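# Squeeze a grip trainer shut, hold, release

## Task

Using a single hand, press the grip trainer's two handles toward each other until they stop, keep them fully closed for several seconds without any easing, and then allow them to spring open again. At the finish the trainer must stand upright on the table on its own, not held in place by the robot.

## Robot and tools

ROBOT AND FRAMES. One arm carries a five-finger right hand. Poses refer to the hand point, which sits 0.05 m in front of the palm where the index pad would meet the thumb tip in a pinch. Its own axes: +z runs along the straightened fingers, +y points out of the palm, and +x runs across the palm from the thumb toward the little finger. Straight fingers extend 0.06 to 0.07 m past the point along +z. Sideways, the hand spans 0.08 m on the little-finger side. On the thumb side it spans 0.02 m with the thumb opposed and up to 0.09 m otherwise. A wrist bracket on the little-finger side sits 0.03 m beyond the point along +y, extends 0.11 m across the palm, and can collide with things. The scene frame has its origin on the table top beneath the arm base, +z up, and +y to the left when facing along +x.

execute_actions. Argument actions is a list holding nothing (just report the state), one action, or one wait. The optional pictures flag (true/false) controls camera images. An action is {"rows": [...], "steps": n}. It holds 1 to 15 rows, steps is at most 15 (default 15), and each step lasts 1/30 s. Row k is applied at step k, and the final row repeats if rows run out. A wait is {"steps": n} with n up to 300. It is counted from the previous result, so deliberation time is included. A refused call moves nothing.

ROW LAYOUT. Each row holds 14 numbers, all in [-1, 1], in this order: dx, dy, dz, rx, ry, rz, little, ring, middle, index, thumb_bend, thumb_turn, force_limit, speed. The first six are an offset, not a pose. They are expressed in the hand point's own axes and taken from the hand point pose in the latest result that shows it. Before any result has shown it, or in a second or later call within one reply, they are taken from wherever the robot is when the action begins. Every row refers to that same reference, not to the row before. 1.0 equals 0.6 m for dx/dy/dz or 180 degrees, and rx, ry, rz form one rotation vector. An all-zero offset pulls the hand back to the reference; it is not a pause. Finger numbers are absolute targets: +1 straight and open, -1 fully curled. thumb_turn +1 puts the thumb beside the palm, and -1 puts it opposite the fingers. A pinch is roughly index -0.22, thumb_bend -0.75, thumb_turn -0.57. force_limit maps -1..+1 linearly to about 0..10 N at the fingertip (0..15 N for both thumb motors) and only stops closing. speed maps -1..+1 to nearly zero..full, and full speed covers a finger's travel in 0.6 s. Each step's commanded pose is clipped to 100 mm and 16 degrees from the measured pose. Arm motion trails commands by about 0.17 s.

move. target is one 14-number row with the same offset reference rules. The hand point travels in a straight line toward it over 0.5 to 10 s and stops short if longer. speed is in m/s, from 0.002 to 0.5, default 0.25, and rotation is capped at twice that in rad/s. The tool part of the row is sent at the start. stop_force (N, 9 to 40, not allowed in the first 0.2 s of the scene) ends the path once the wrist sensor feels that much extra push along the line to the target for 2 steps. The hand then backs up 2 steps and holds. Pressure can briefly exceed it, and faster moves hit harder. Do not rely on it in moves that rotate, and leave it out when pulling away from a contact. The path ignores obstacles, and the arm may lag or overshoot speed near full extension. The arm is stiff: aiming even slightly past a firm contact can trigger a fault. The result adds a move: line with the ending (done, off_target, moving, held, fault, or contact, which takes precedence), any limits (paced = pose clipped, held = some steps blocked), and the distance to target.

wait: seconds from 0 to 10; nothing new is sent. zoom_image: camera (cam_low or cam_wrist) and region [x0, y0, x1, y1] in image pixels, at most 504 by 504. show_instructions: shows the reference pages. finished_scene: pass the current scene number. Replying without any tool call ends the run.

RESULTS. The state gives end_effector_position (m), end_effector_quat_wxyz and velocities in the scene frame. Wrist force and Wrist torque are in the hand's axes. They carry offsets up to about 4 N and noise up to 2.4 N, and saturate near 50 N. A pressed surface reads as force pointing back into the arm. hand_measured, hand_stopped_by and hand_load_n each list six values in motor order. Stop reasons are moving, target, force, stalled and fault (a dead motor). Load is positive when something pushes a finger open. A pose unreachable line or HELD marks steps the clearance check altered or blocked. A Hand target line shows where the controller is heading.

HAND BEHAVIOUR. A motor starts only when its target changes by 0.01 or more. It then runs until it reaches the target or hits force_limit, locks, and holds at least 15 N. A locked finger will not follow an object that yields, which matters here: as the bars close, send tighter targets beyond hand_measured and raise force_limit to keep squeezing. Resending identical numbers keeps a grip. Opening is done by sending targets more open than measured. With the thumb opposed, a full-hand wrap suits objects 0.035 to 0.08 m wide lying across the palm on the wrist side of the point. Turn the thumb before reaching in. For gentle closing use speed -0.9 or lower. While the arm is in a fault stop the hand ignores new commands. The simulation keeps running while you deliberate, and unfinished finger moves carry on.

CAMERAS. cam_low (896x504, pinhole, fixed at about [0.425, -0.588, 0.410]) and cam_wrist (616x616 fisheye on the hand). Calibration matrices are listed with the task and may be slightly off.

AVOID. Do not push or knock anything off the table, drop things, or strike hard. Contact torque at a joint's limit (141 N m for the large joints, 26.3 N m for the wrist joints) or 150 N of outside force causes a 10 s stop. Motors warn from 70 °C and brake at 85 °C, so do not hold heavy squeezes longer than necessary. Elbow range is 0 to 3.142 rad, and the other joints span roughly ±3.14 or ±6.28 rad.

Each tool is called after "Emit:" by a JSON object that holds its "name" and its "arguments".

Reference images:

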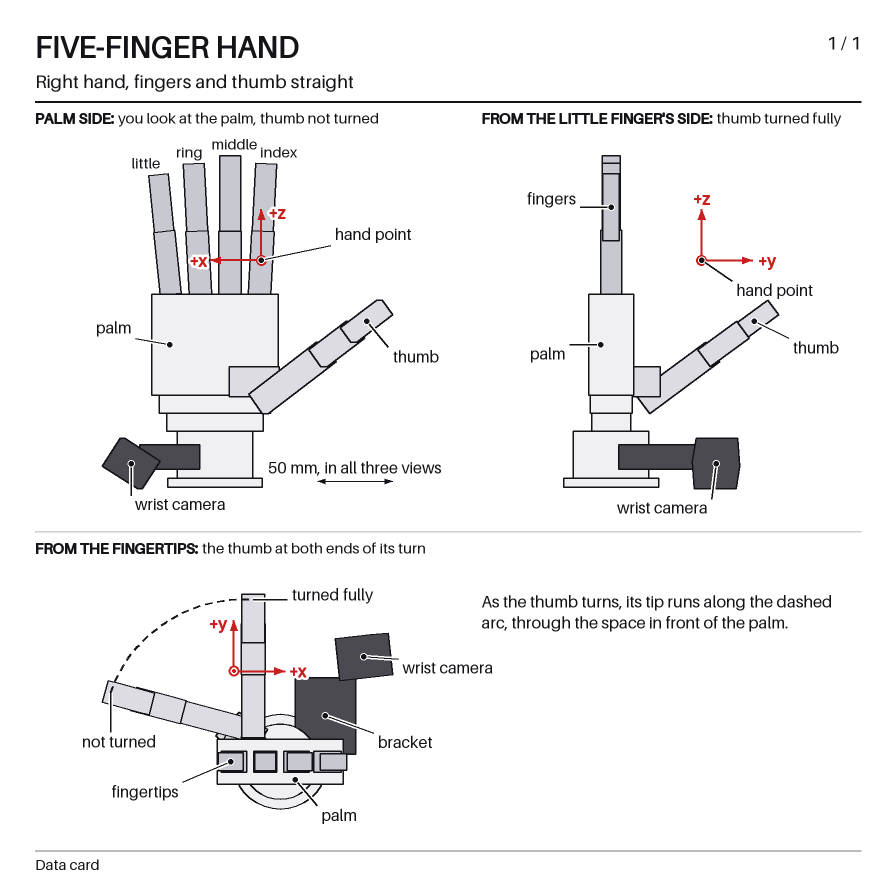

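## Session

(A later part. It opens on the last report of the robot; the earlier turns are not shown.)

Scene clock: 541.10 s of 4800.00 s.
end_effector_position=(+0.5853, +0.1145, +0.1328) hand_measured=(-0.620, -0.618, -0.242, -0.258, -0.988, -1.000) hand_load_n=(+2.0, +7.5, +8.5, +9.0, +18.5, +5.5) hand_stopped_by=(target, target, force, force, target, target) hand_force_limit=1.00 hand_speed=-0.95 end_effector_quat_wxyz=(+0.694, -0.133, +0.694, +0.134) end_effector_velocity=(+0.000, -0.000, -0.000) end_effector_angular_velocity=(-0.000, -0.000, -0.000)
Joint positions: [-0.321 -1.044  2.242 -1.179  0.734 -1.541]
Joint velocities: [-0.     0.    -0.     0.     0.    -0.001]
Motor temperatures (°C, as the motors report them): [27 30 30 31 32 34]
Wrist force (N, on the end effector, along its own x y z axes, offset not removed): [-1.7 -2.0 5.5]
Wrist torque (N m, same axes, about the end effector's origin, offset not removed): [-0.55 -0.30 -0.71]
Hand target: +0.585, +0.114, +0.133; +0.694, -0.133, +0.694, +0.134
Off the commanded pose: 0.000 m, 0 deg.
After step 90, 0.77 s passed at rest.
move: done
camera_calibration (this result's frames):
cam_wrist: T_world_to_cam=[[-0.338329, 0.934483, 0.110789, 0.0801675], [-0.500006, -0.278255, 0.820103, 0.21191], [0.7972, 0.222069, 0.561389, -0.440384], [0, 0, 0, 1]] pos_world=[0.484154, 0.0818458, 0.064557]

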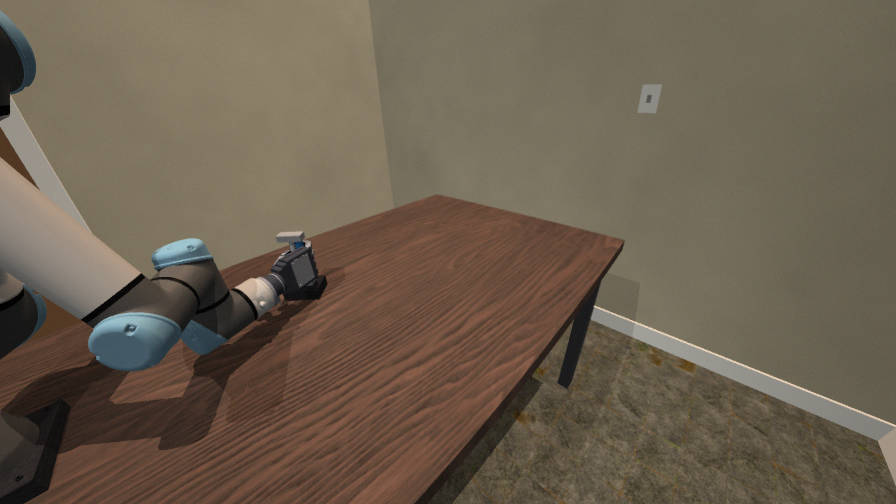

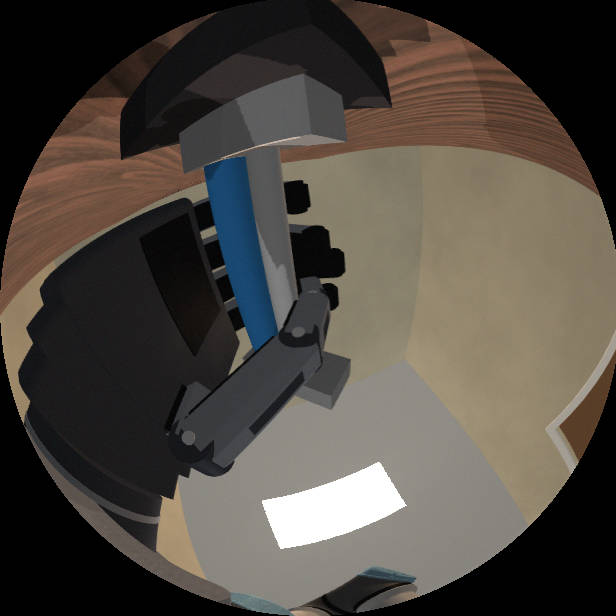

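Emit:
{"name": "wait", "arguments": {"seconds": 3}}

Emit:
{"name": "move", "arguments": {"target": [0,0,0,0,0,0,-0.74,-0.74,-0.3,-0.3,-1,-1,1,-0.95]}}

Emit:
{"name": "zoom_image", "arguments": {"camera": "cam_low", "region": [265, 215, 325, 275]}}

Emit:
{"name": "zoom_image", "arguments": {"camera": "cam_wrist", "region": [160, 60, 360, 260]}}

Scene clock: 556.80 s of 4800.00 s.
end_effector_position=(+0.5853, +0.1145, +0.1328) hand_measured=(-0.620, -0.618, -0.242, -0.258, -0.988, -1.000) hand_load_n=(+2.0, +7.5, +8.5, +9.0, +18.5, +5.5) hand_stopped_by=(target, target, force, force, target, target) hand_force_limit=1.00 hand_speed=-0.95 end_effector_quat_wxyz=(+0.694, -0.133, +0.694, +0.134) end_effector_velocity=(-0.000, -0.000, -0.000) end_effector_angular_velocity=(-0.000, +0.001, -0.001)
Joint positions: [-0.321 -1.044  2.242 -1.179  0.734 -1.541]
Joint velocities: [-0.     0.     0.001  0.     0.    -0.001]
Motor temperatures (°C, as the motors report them): [27 30 30 31 32 34]
Wrist force (N, on the end effector, along its own x y z axes, offset not removed): [-0.8 0.0 3.0]
Wrist torque (N m, same axes, about the end effector's origin, offset not removed): [-0.06 -0.32 -0.51]
Hand target: +0.585, +0.114, +0.133; +0.694, -0.133, +0.694, +0.134
Off the commanded pose: 0.000 m, 0 deg.
Steps of this call (steps 1 to 90: nothing new was sent; then 12.70 s passed at rest). Readings (end_effector_position | what the end effector reports):
1: (+0.5853, +0.1145, +0.1328) | hand_measured=(-0.620, -0.618, -0.242, -0.258, -0.988, -1.000) hand_load_n=(+2.0, +7.5, +8.5, +9.0, +18.5, +5.5) hand_stopped_by=(target, target, force, force, target, target) hand_force_limit=1.00 hand_speed=-0.95
2: (+0.5853, +0.1145, +0.1328) | hand_measured=(-0.620, -0.618, -0.242, -0.258, -0.988, -1.000) hand_load_n=(+2.0, +7.5, +8.5, +9.0, +18.5, +5.5) hand_stopped_by=(target, target, force, force, target, target) hand_force_limit=1.00 hand_speed=-0.95
4: (+0.5853, +0.1145, +0.1328) | hand_measured=(-0.620, -0.618, -0.242, -0.258, -0.988, -1.000) hand_load_n=(+2.0, +7.5, +8.5, +9.0, +18.5, +5.5) hand_stopped_by=(target, target, force, force, target, target) hand_force_limit=1.00 hand_speed=-0.95
8: (+0.5853, +0.1145, +0.1328) | hand_measured=(-0.620, -0.618, -0.242, -0.258, -0.988, -1.000) hand_load_n=(+2.0, +7.5, +8.5, +9.0, +18.5, +5.5) hand_stopped_by=(target, target, force, force, target, target) hand_force_limit=1.00 hand_speed=-0.95
90: the state above
camera_calibration (this result's frames):
cam_wrist: T_world_to_cam=[[-0.338329, 0.934483, 0.110789, 0.0801675], [-0.500006, -0.278255, 0.820103, 0.21191], [0.7972, 0.222069, 0.561389, -0.440384], [0, 0, 0, 1]] pos_world=[0.484154, 0.0818459, 0.0645569]

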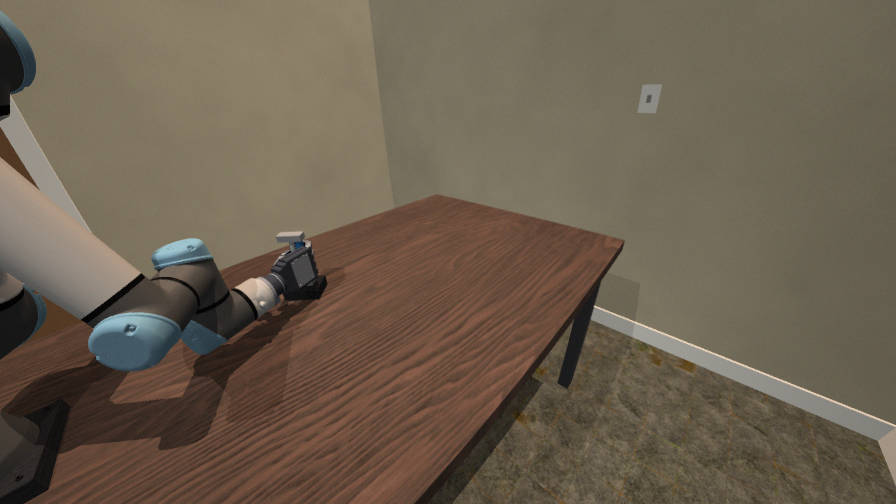

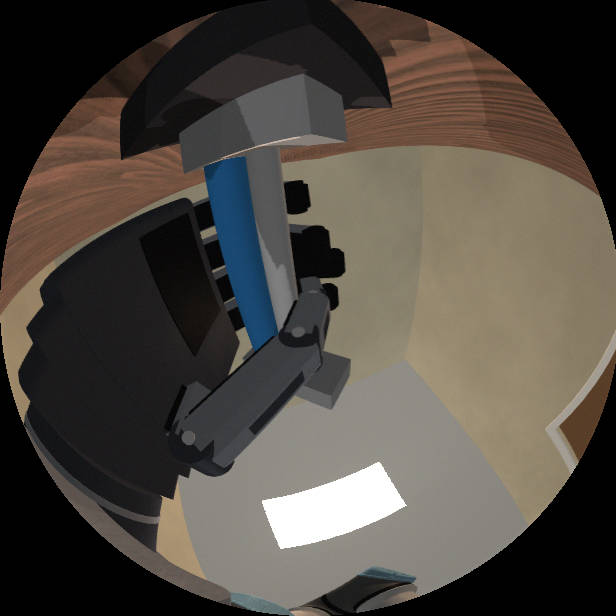

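Scene clock: 558.47 s of 4800.00 s.
end_effector_position=(+0.5853, +0.1145, +0.1328) hand_measured=(-0.740, -0.740, -0.242, -0.258, -0.988, -1.000) hand_load_n=(+0.0, +4.0, +9.5, +9.5, +17.0, +3.5) hand_stopped_by=(target, target, force, force, target, target) hand_force_limit=1.00 hand_speed=-0.95 end_effector_quat_wxyz=(+0.694, -0.133, +0.694, +0.134) end_effector_velocity=(-0.000, +0.000, +0.000) end_effector_angular_velocity=(+0.000, +0.000, -0.000)
Joint positions: [-0.321 -1.044  2.242 -1.179  0.734 -1.541]
Joint velocities: [-0. -0.  0.  0.  0.  0.]
Motor temperatures (°C, as the motors report them): [27 30 30 31 32 34]
Wrist force (N, on the end effector, along its own x y z axes, offset not removed): [0.2 0.4 -1.2]
Wrist torque (N m, same axes, about the end effector's origin, offset not removed): [0.10 0.04 -0.57]
Hand target: +0.585, +0.114, +0.133; +0.694, -0.133, +0.694, +0.134
Off the commanded pose: 0.000 m, 0 deg.
move: done
camera_calibration (this result's frames):
cam_wrist: T_world_to_cam=[[-0.33833, 0.934484, 0.110783, 0.0801687], [-0.500012, -0.278252, 0.8201, 0.211911], [0.797195, 0.222072, 0.561394, -0.440386], [0, 0, 0, 1]] pos_world=[0.484155, 0.0818454, 0.0645607]

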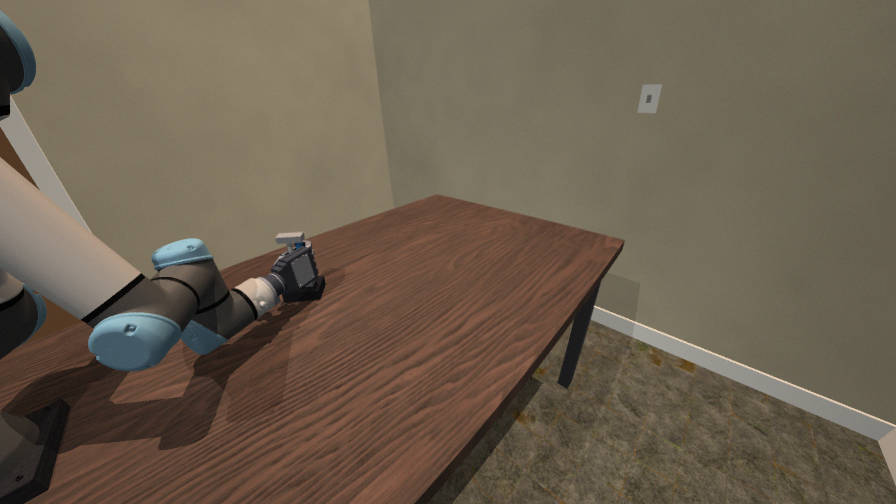

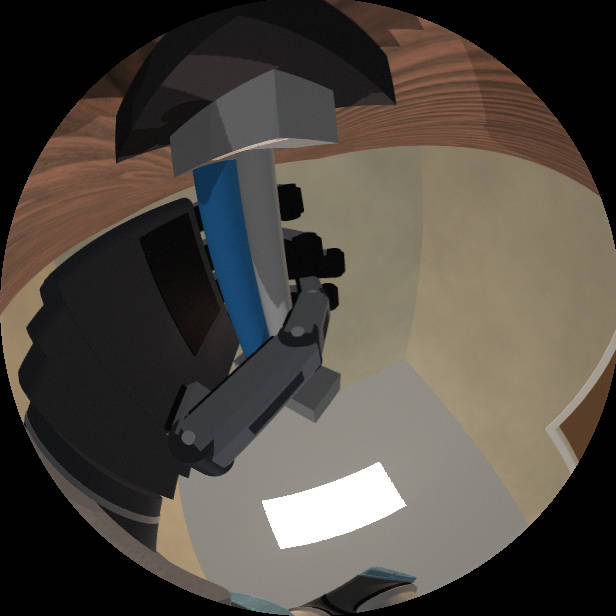

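Region (265, 215, 325, 275) of cam_low's 896x504 image, scaled by 8.400, with more detail than that image has.

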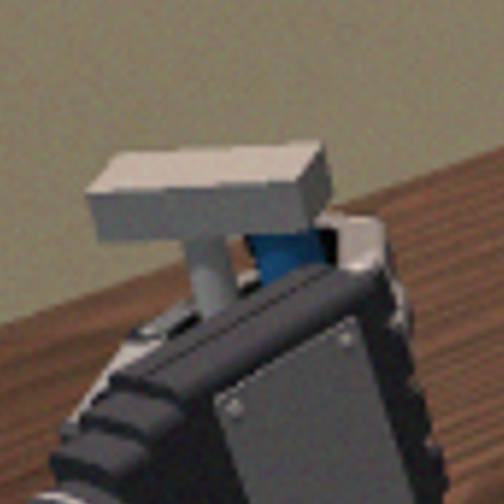

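Region (160, 60, 360, 260) of cam_wrist's 616x616 image, scaled by 2.520, with more detail than that image has.

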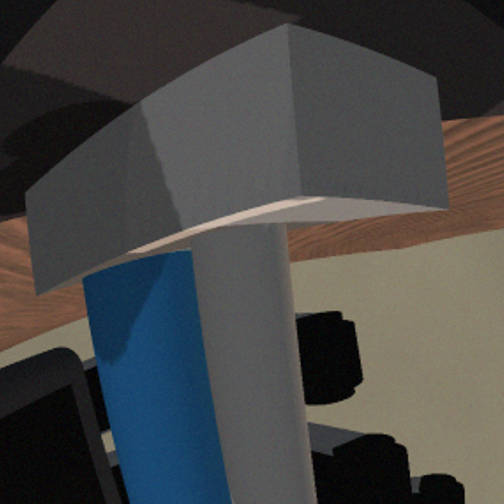

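Emit:
{"name": "move", "arguments": {"target": [0,0,0,0,0,0,0.9,0.9,0.9,0.9,-1,-1,1,-0.5]}}

Emit:
{"name": "move", "arguments": {"target": [0,-0.005,-0.023,0,0,0,0.9,0.9,0.9,0.9,0.5,-1,1,0], "speed": 0.01}}

Scene clock: 570.13 s of 4800.00 s.
end_effector_position=(+0.5853, +0.1145, +0.1328) hand_measured=(+0.900, +0.900, +0.900, +0.900, -0.996, -1.000) hand_load_n=(+0.0, +0.0, +0.0, +0.0, +1.5, +0.5) hand_stopped_by=(target, target, target, target, target, target) hand_force_limit=1.00 hand_speed=-0.50 end_effector_quat_wxyz=(+0.694, -0.133, +0.694, +0.134) end_effector_velocity=(-0.000, +0.000, -0.000) end_effector_angular_velocity=(+0.001, +0.001, +0.000)
Joint positions: [-0.321 -1.044  2.242 -1.179  0.734 -1.541]
Joint velocities: [ 0.    -0.     0.001  0.     0.     0.001]
Motor temperatures (°C, as the motors report them): [27 30 30 31 32 34]
Wrist force (N, on the end effector, along its own x y z axes, offset not removed): [-0.4 5.1 -3.0]
Wrist torque (N m, same axes, about the end effector's origin, offset not removed): [0.71 0.17 0.14]
Hand target: +0.585, +0.114, +0.133; +0.694, -0.133, +0.694, +0.134
Off the commanded pose: 0.000 m, 0 deg.
After step 90, 6.43 s passed at rest.
move: done
camera_calibration (this result's frames):
cam_wrist: T_world_to_cam=[[-0.338328, 0.934483, 0.110793, 0.080166], [-0.500002, -0.278257, 0.820104, 0.211906], [0.797203, 0.222068, 0.561386, -0.440387], [0, 0, 0, 1]] pos_world=[0.484153, 0.0818463, 0.06456]

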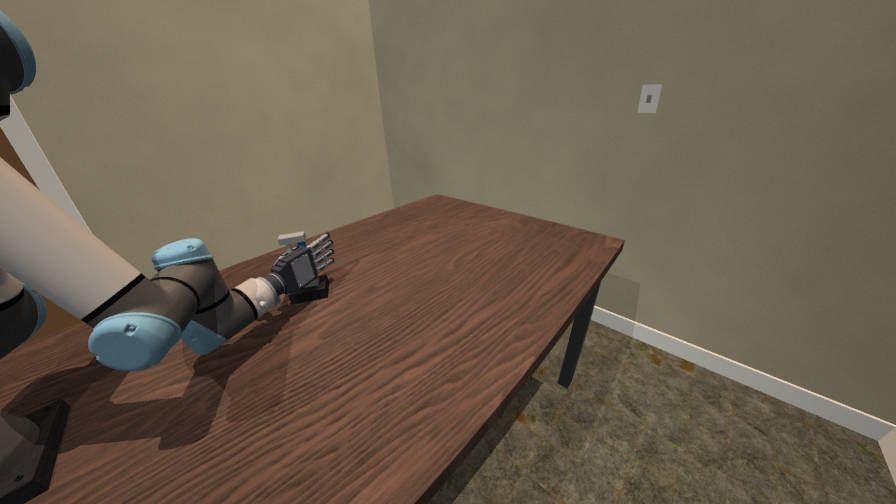

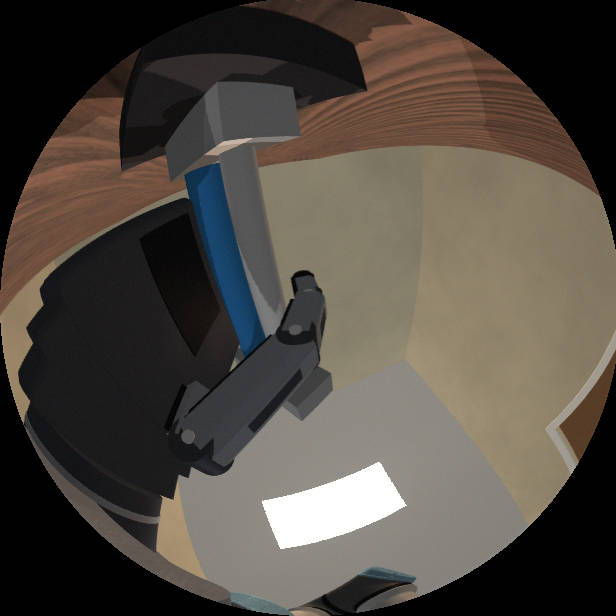

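Scene clock: 571.83 s of 4800.00 s.
end_effector_position=(+0.5737, +0.1066, +0.1328) hand_measured=(+0.900, +0.900, +0.900, +0.900, +0.500, -1.000) hand_load_n=(+0.0, +0.0, +0.0, +0.0, +0.0, +0.0) hand_stopped_by=(target, target, target, target, target, target) hand_force_limit=1.00 hand_speed=0.00 end_effector_quat_wxyz=(+0.694, -0.133, +0.694, +0.134) end_effector_velocity=(-0.001, -0.001, -0.000) end_effector_angular_velocity=(-0.001, -0.000, +0.000)
Joint positions: [-0.357 -1.057  2.273 -1.197  0.699 -1.542]
Joint velocities: [-0.003 -0.001  0.003 -0.002 -0.004 -0.002]
Motor temperatures (°C, as the motors report them): [27 30 30 31 32 34]
Wrist force (N, on the end effector, along its own x y z axes, offset not removed): [-3.4 -1.7 3.6]
Wrist torque (N m, same axes, about the end effector's origin, offset not removed): [-0.36 0.69 -0.25]
Hand target: +0.574, +0.107, +0.133; +0.694, -0.133, +0.694, +0.134
Off the commanded pose: 0.000 m, 0 deg.
move: done
camera_calibration (this result's frames):
cam_wrist: T_world_to_cam=[[-0.33832, 0.934488, 0.110781, 0.083563], [-0.499993, -0.278239, 0.820116, 0.203928], [0.797212, 0.222072, 0.561371, -0.429425], [0, 0, 0, 1]] pos_world=[0.472576, 0.0740153, 0.0645654]

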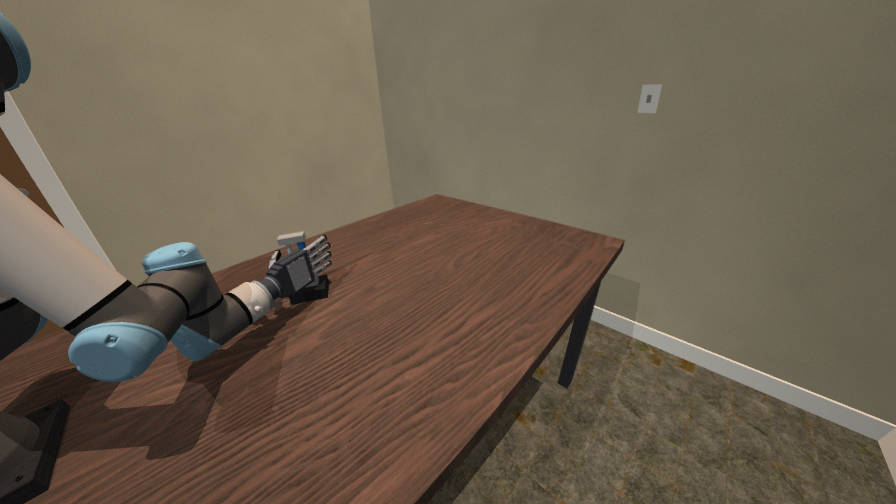

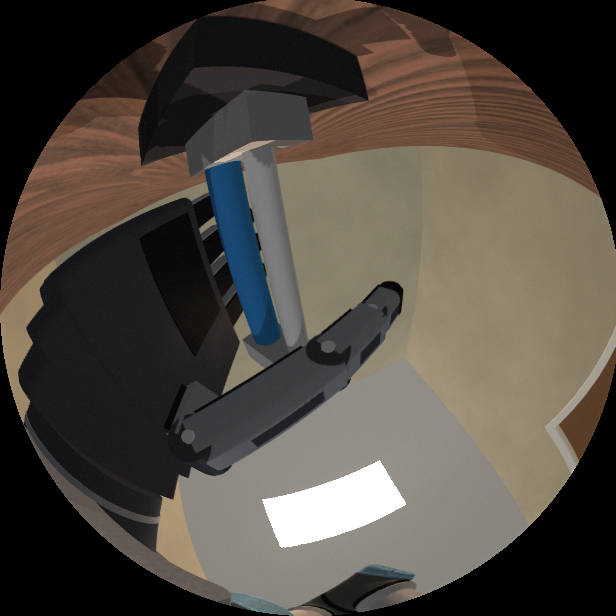

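Emit:
{"name": "move", "arguments": {"target": [0,-0.006,-0.013,-0.055,0,0,0.6,0.6,0.6,0.6,0.3,-1,1,-0.8], "speed": 0.04}}

Emit:
{"name": "move", "arguments": {"target": [0,0,0,0,0,0,0.6,0.6,0.6,0.6,-1,-1,1,-0.6]}}

Emit:
{"name": "move", "arguments": {"target": [0,0,0,0,0,0,0.2,0.2,0.2,0.2,-1,-1,1,-0.9]}}

Emit:
{"name": "move", "arguments": {"target": [0,0,0,0,0,0,0,0,0,0,-1,-1,1,-0.9]}}

Emit:
{"name": "zoom_image", "arguments": {"camera": "cam_low", "region": [265, 215, 325, 275]}}

Scene clock: 596.90 s of 4800.00 s.
end_effector_position=(+0.5678, +0.1004, +0.1327) hand_measured=(+0.600, +0.600, +0.600, +0.600, +0.300, -1.000) hand_load_n=(+0.0, +0.0, +0.0, +0.0, +0.0, +0.0) hand_stopped_by=(target, target, target, target, target, target) hand_force_limit=1.00 hand_speed=-0.80 end_effector_quat_wxyz=(+0.680, -0.192, +0.680, +0.193) end_effector_velocity=(-0.000, -0.000, -0.000) end_effector_angular_velocity=(+0.001, +0.001, +0.014)
Joint positions: [-0.421 -1.018  2.191 -1.163  0.464 -1.534]
Joint velocities: [-0.004  0.004 -0.008  0.004 -0.018  0.001]
Motor temperatures (°C, as the motors report them): [27 30 30 31 32 34]
Wrist force (N, on the end effector, along its own x y z axes, offset not removed): [-0.9 1.8 -1.4]
Wrist torque (N m, same axes, about the end effector's origin, offset not removed): [0.24 -0.01 -0.09]
Hand target: +0.568, +0.100, +0.133; +0.680, -0.193, +0.680, +0.193
Off the commanded pose: 0.000 m, 0 deg.
After step 90, 19.63 s passed at rest.
move: done
camera_calibration (this result's frames):
cam_wrist: T_world_to_cam=[[-0.49256, 0.863202, 0.110753, 0.18212], [-0.445589, -0.359459, 0.819902, 0.176602], [0.747553, 0.354501, 0.561689, -0.408458], [0, 0, 0, 1]] pos_world=[0.473741, 0.0510733, 0.0644592]

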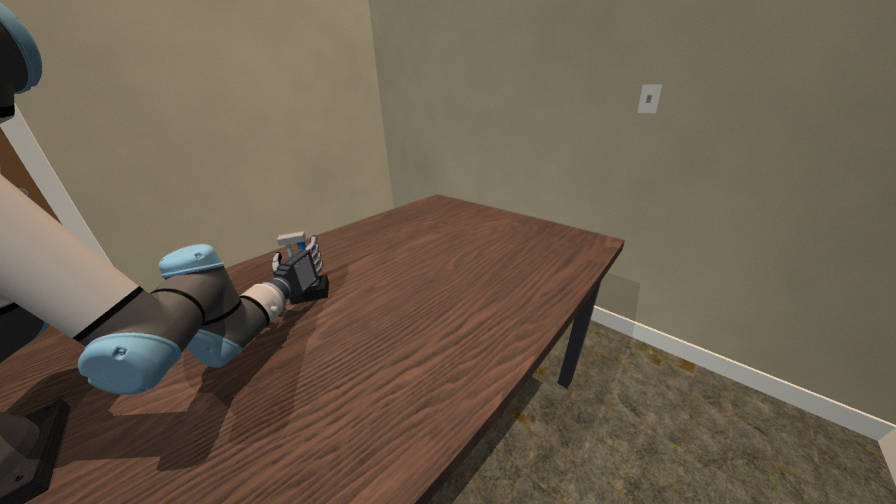

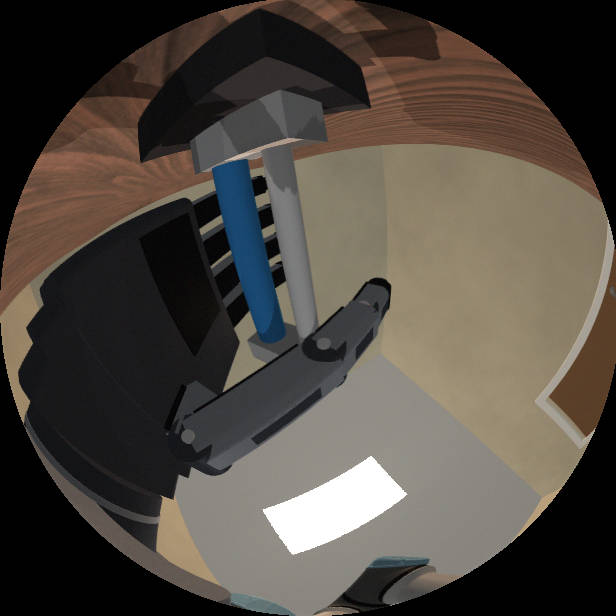

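Scene clock: 600.40 s of 4800.00 s.
end_effector_position=(+0.5678, +0.1004, +0.1327) hand_measured=(+0.600, +0.600, +0.600, +0.600, -0.984, -1.000) hand_load_n=(+0.5, +0.5, +0.5, +1.0, +10.0, +0.5) hand_stopped_by=(target, target, target, target, stalled, target) hand_force_limit=1.00 hand_speed=-0.60 end_effector_quat_wxyz=(+0.680, -0.192, +0.680, +0.193) end_effector_velocity=(-0.001, +0.000, -0.001) end_effector_angular_velocity=(+0.002, +0.002, +0.000)
Joint positions: [-0.421 -1.018  2.191 -1.163  0.464 -1.534]
Joint velocities: [ 0.     0.     0.002 -0.    -0.     0.001]
Motor temperatures (°C, as the motors report them): [27 30 30 31 32 34]
Wrist force (N, on the end effector, along its own x y z axes, offset not removed): [-2.4 5.1 -3.7]
Wrist torque (N m, same axes, about the end effector's origin, offset not removed): [0.88 0.27 -0.19]
Hand target: +0.568, +0.100, +0.133; +0.680, -0.192, +0.680, +0.193
Off the commanded pose: 0.000 m, 0 deg.
move: done
camera_calibration (this result's frames):
cam_wrist: T_world_to_cam=[[-0.492574, 0.863193, 0.110759, 0.182116], [-0.445583, -0.359472, 0.8199, 0.176599], [0.747547, 0.354509, 0.561691, -0.408458], [0, 0, 0, 1]] pos_world=[0.473737, 0.0510836, 0.0644625]

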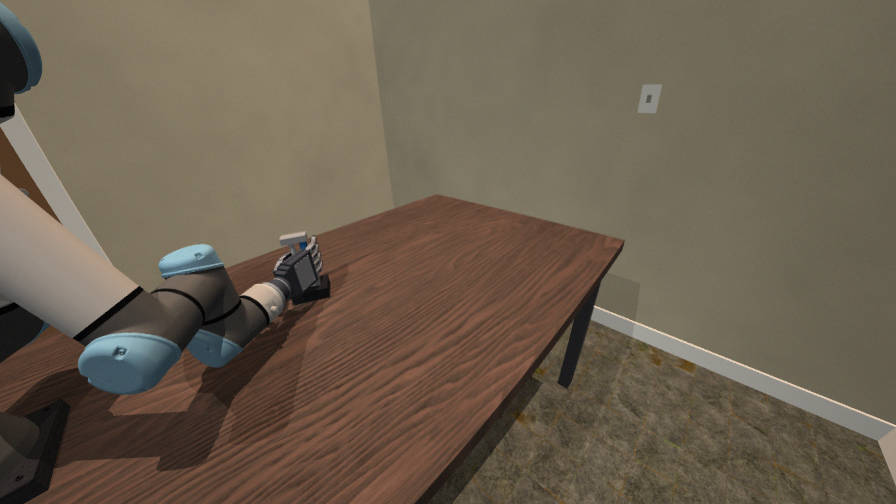

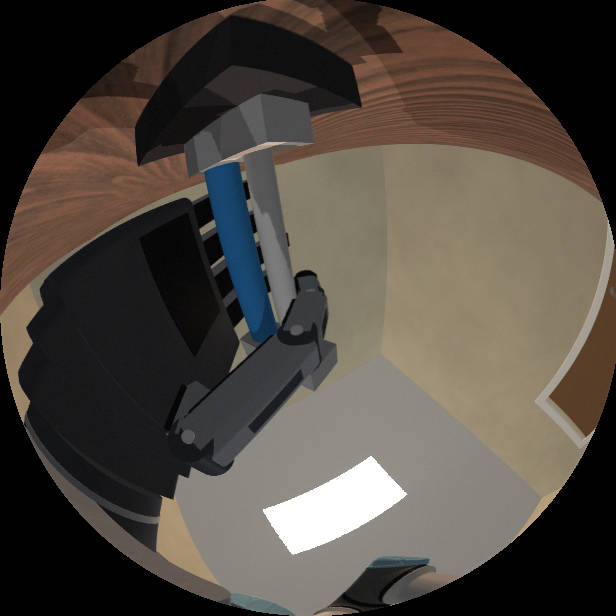

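Scene clock: 603.07 s of 4800.00 s.
end_effector_position=(+0.5678, +0.1004, +0.1327) hand_measured=(+0.200, +0.200, +0.200, +0.200, -0.986, -1.000) hand_load_n=(+2.0, +1.0, +0.0, +0.5, +8.0, +1.5) hand_stopped_by=(target, target, target, target, stalled, target) hand_force_limit=1.00 hand_speed=-0.90 end_effector_quat_wxyz=(+0.680, -0.192, +0.680, +0.193) end_effector_velocity=(-0.000, +0.000, -0.000) end_effector_angular_velocity=(+0.001, +0.001, +0.000)
Joint positions: [-0.421 -1.018  2.191 -1.163  0.464 -1.534]
Joint velocities: [-0.     0.     0.001 -0.    -0.     0.   ]
Motor temperatures (°C, as the motors report them): [27 30 30 31 32 34]
Wrist force (N, on the end effector, along its own x y z axes, offset not removed): [7.5 2.0 4.2]
Wrist torque (N m, same axes, about the end effector's origin, offset not removed): [0.24 -0.82 0.25]
Hand target: +0.568, +0.100, +0.133; +0.680, -0.192, +0.680, +0.193
Off the commanded pose: 0.000 m, 0 deg.
move: done
camera_calibration (this result's frames):
cam_wrist: T_world_to_cam=[[-0.492574, 0.863194, 0.110761, 0.182115], [-0.445582, -0.359473, 0.8199, 0.176599], [0.747548, 0.354508, 0.56169, -0.408459], [0, 0, 0, 1]] pos_world=[0.473737, 0.0510837, 0.0644626]

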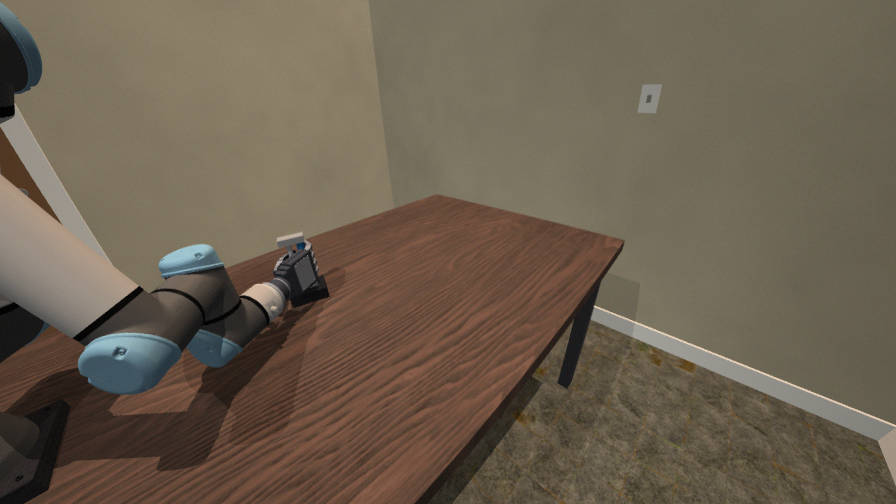

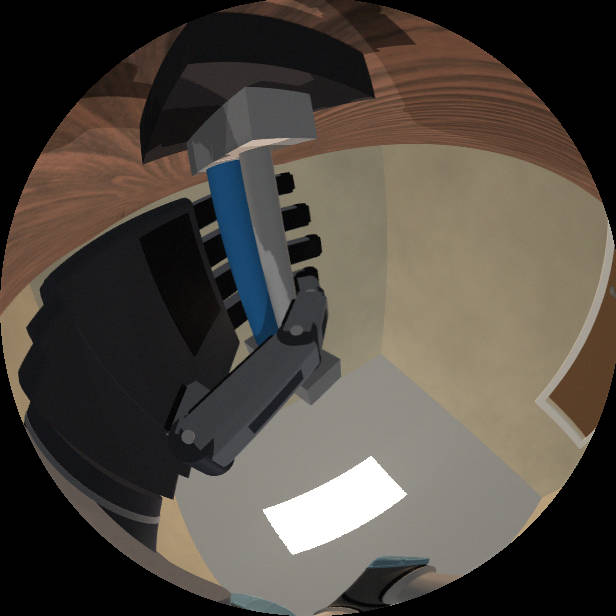

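Scene clock: 604.53 s of 4800.00 s.
end_effector_position=(+0.5678, +0.1004, +0.1327) hand_measured=(+0.000, +0.000, +0.000, +0.000, -0.984, -1.000) hand_load_n=(+2.5, +1.0, +0.5, +1.5, +12.5, +2.0) hand_stopped_by=(target, target, target, target, stalled, target) hand_force_limit=1.00 hand_speed=-0.90 end_effector_quat_wxyz=(+0.680, -0.192, +0.680, +0.193) end_effector_velocity=(+0.000, -0.000, +0.000) end_effector_angular_velocity=(-0.001, -0.001, -0.000)
Joint positions: [-0.421 -1.018  2.191 -1.163  0.464 -1.534]
Joint velocities: [-0.    -0.001  0.    -0.     0.    -0.001]
Motor temperatures (°C, as the motors report them): [27 30 30 31 32 34]
Wrist force (N, on the end effector, along its own x y z axes, offset not removed): [5.6 1.6 -1.1]
Wrist torque (N m, same axes, about the end effector's origin, offset not removed): [0.65 -0.48 -0.10]
Hand target: +0.568, +0.100, +0.133; +0.680, -0.192, +0.680, +0.193
Off the commanded pose: 0.000 m, 0 deg.
move: done
camera_calibration (this result's frames):
cam_wrist: T_world_to_cam=[[-0.492573, 0.863194, 0.110761, 0.182115], [-0.445582, -0.359473, 0.8199, 0.176599], [0.747548, 0.354508, 0.56169, -0.408459], [0, 0, 0, 1]] pos_world=[0.473737, 0.0510837, 0.0644625]

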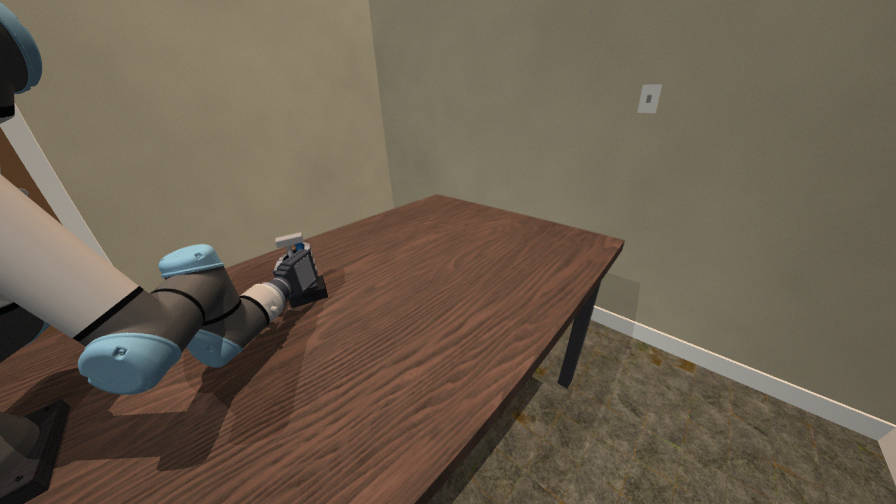

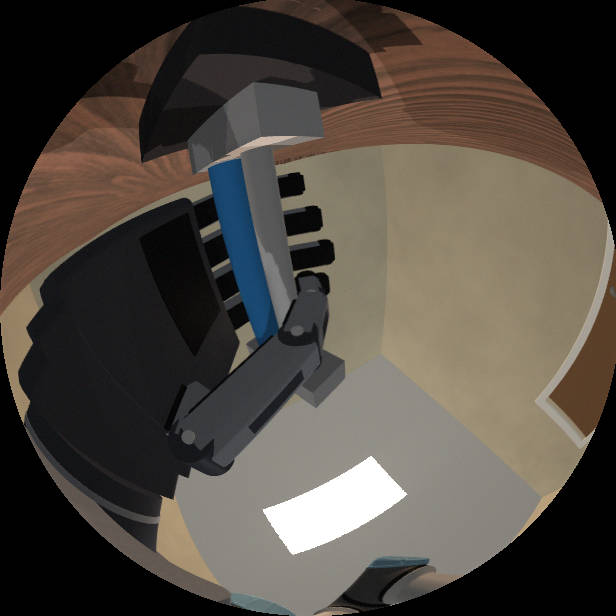

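Region (265, 215, 325, 275) of cam_low's 896x504 image, scaled by 8.400, with more detail than that image has.

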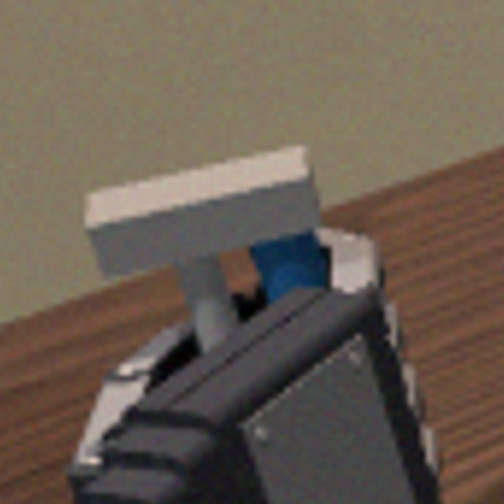

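Emit:
{"name": "move", "arguments": {"target": [0,0,0,0,0,0,-0.22,-0.22,-0.22,-0.22,-1,-1,1,-0.9]}}

Emit:
{"name": "move", "arguments": {"target": [0,0,0,0,0,0,-0.4,-0.4,-0.3,-0.3,-1,-1,1,-0.95]}}

Emit:
{"name": "zoom_image", "arguments": {"camera": "cam_low", "region": [265, 215, 325, 275]}}

Scene clock: 614.97 s of 4800.00 s.
end_effector_position=(+0.5678, +0.1004, +0.1327) hand_measured=(-0.220, -0.220, -0.218, -0.220, -0.980, -1.000) hand_load_n=(+3.0, +1.5, +2.5, +2.5, +17.0, +3.0) hand_stopped_by=(target, target, target, target, stalled, target) hand_force_limit=1.00 hand_speed=-0.90 end_effector_quat_wxyz=(+0.680, -0.192, +0.680, +0.193) end_effector_velocity=(-0.000, +0.000, +0.000) end_effector_angular_velocity=(-0.001, -0.001, +0.000)
Joint positions: [-0.421 -1.018  2.191 -1.163  0.464 -1.534]
Joint velocities: [-0.    -0.    -0.    -0.    -0.    -0.001]
Motor temperatures (°C, as the motors report them): [27 30 30 31 32 34]
Wrist force (N, on the end effector, along its own x y z axes, offset not removed): [5.4 -1.5 2.6]
Wrist torque (N m, same axes, about the end effector's origin, offset not removed): [-0.15 -0.59 -0.10]
Hand target: +0.568, +0.100, +0.133; +0.680, -0.192, +0.680, +0.193
Off the commanded pose: 0.000 m, 0 deg.
After step 90, 5.87 s passed at rest.
move: done
camera_calibration (this result's frames):
cam_wrist: T_world_to_cam=[[-0.492574, 0.863193, 0.110761, 0.182115], [-0.445581, -0.359473, 0.8199, 0.176599], [0.747548, 0.354509, 0.56169, -0.408458], [0, 0, 0, 1]] pos_world=[0.473737, 0.0510838, 0.0644624]

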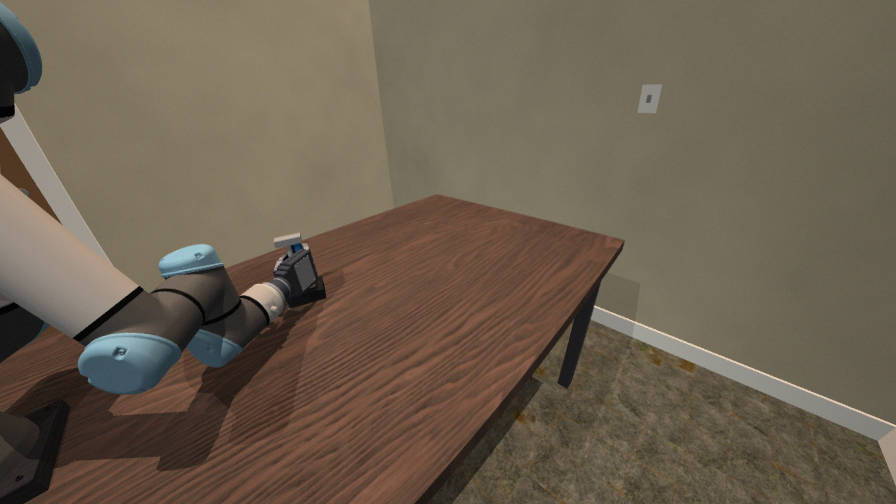

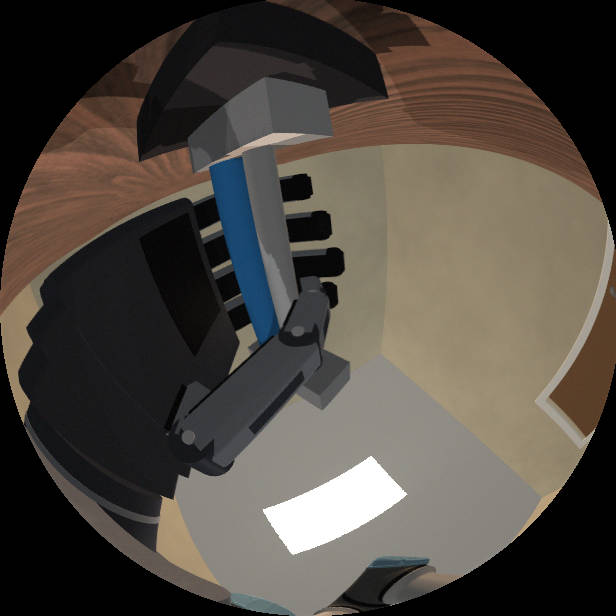

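Scene clock: 617.37 s of 4800.00 s.
end_effector_position=(+0.5678, +0.1004, +0.1327) hand_measured=(-0.400, -0.398, -0.242, -0.254, -0.980, -1.000) hand_load_n=(+0.0, +5.0, +9.5, +9.0, +18.0, +4.0) hand_stopped_by=(target, target, force, force, stalled, target) hand_force_limit=1.00 hand_speed=-0.95 end_effector_quat_wxyz=(+0.680, -0.192, +0.680, +0.193) end_effector_velocity=(+0.000, +0.000, +0.000) end_effector_angular_velocity=(-0.001, -0.001, +0.001)
Joint positions: [-0.421 -1.018  2.191 -1.163  0.464 -1.534]
Joint velocities: [ 0.    -0.    -0.001  0.    -0.    -0.001]
Motor temperatures (°C, as the motors report them): [27 30 30 31 32 34]
Wrist force (N, on the end effector, along its own x y z axes, offset not removed): [6.2 2.7 1.7]
Wrist torque (N m, same axes, about the end effector's origin, offset not removed): [0.60 -0.74 -0.13]
Hand target: +0.568, +0.100, +0.133; +0.680, -0.192, +0.680, +0.193
Off the commanded pose: 0.000 m, 0 deg.
move: done
camera_calibration (this result's frames):
cam_wrist: T_world_to_cam=[[-0.492585, 0.863187, 0.110761, 0.182119], [-0.445576, -0.359479, 0.819901, 0.176596], [0.747544, 0.354518, 0.561689, -0.408456], [0, 0, 0, 1]] pos_world=[0.473735, 0.0510849, 0.0644625]

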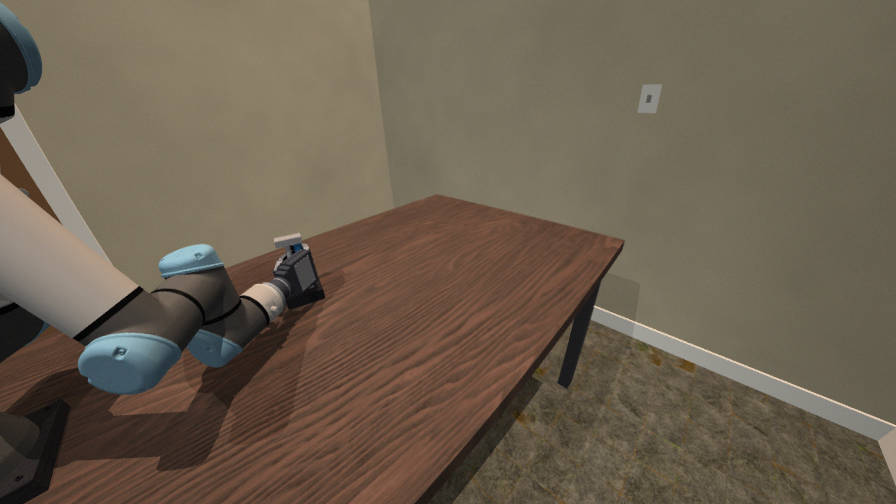

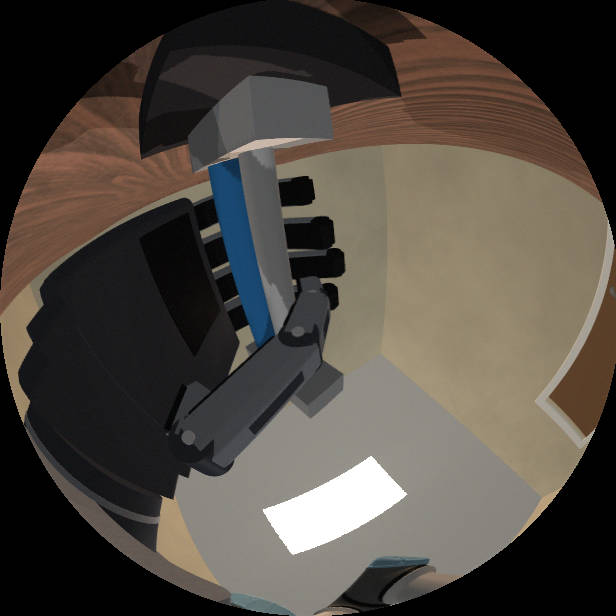

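Region (265, 215, 325, 275) of cam_low's 896x504 image, scaled by 8.400, with more detail than that image has.

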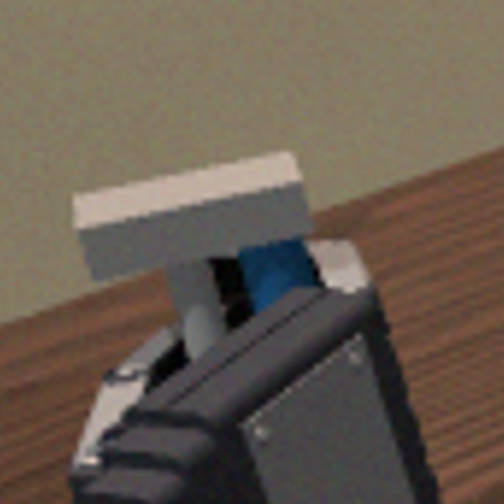

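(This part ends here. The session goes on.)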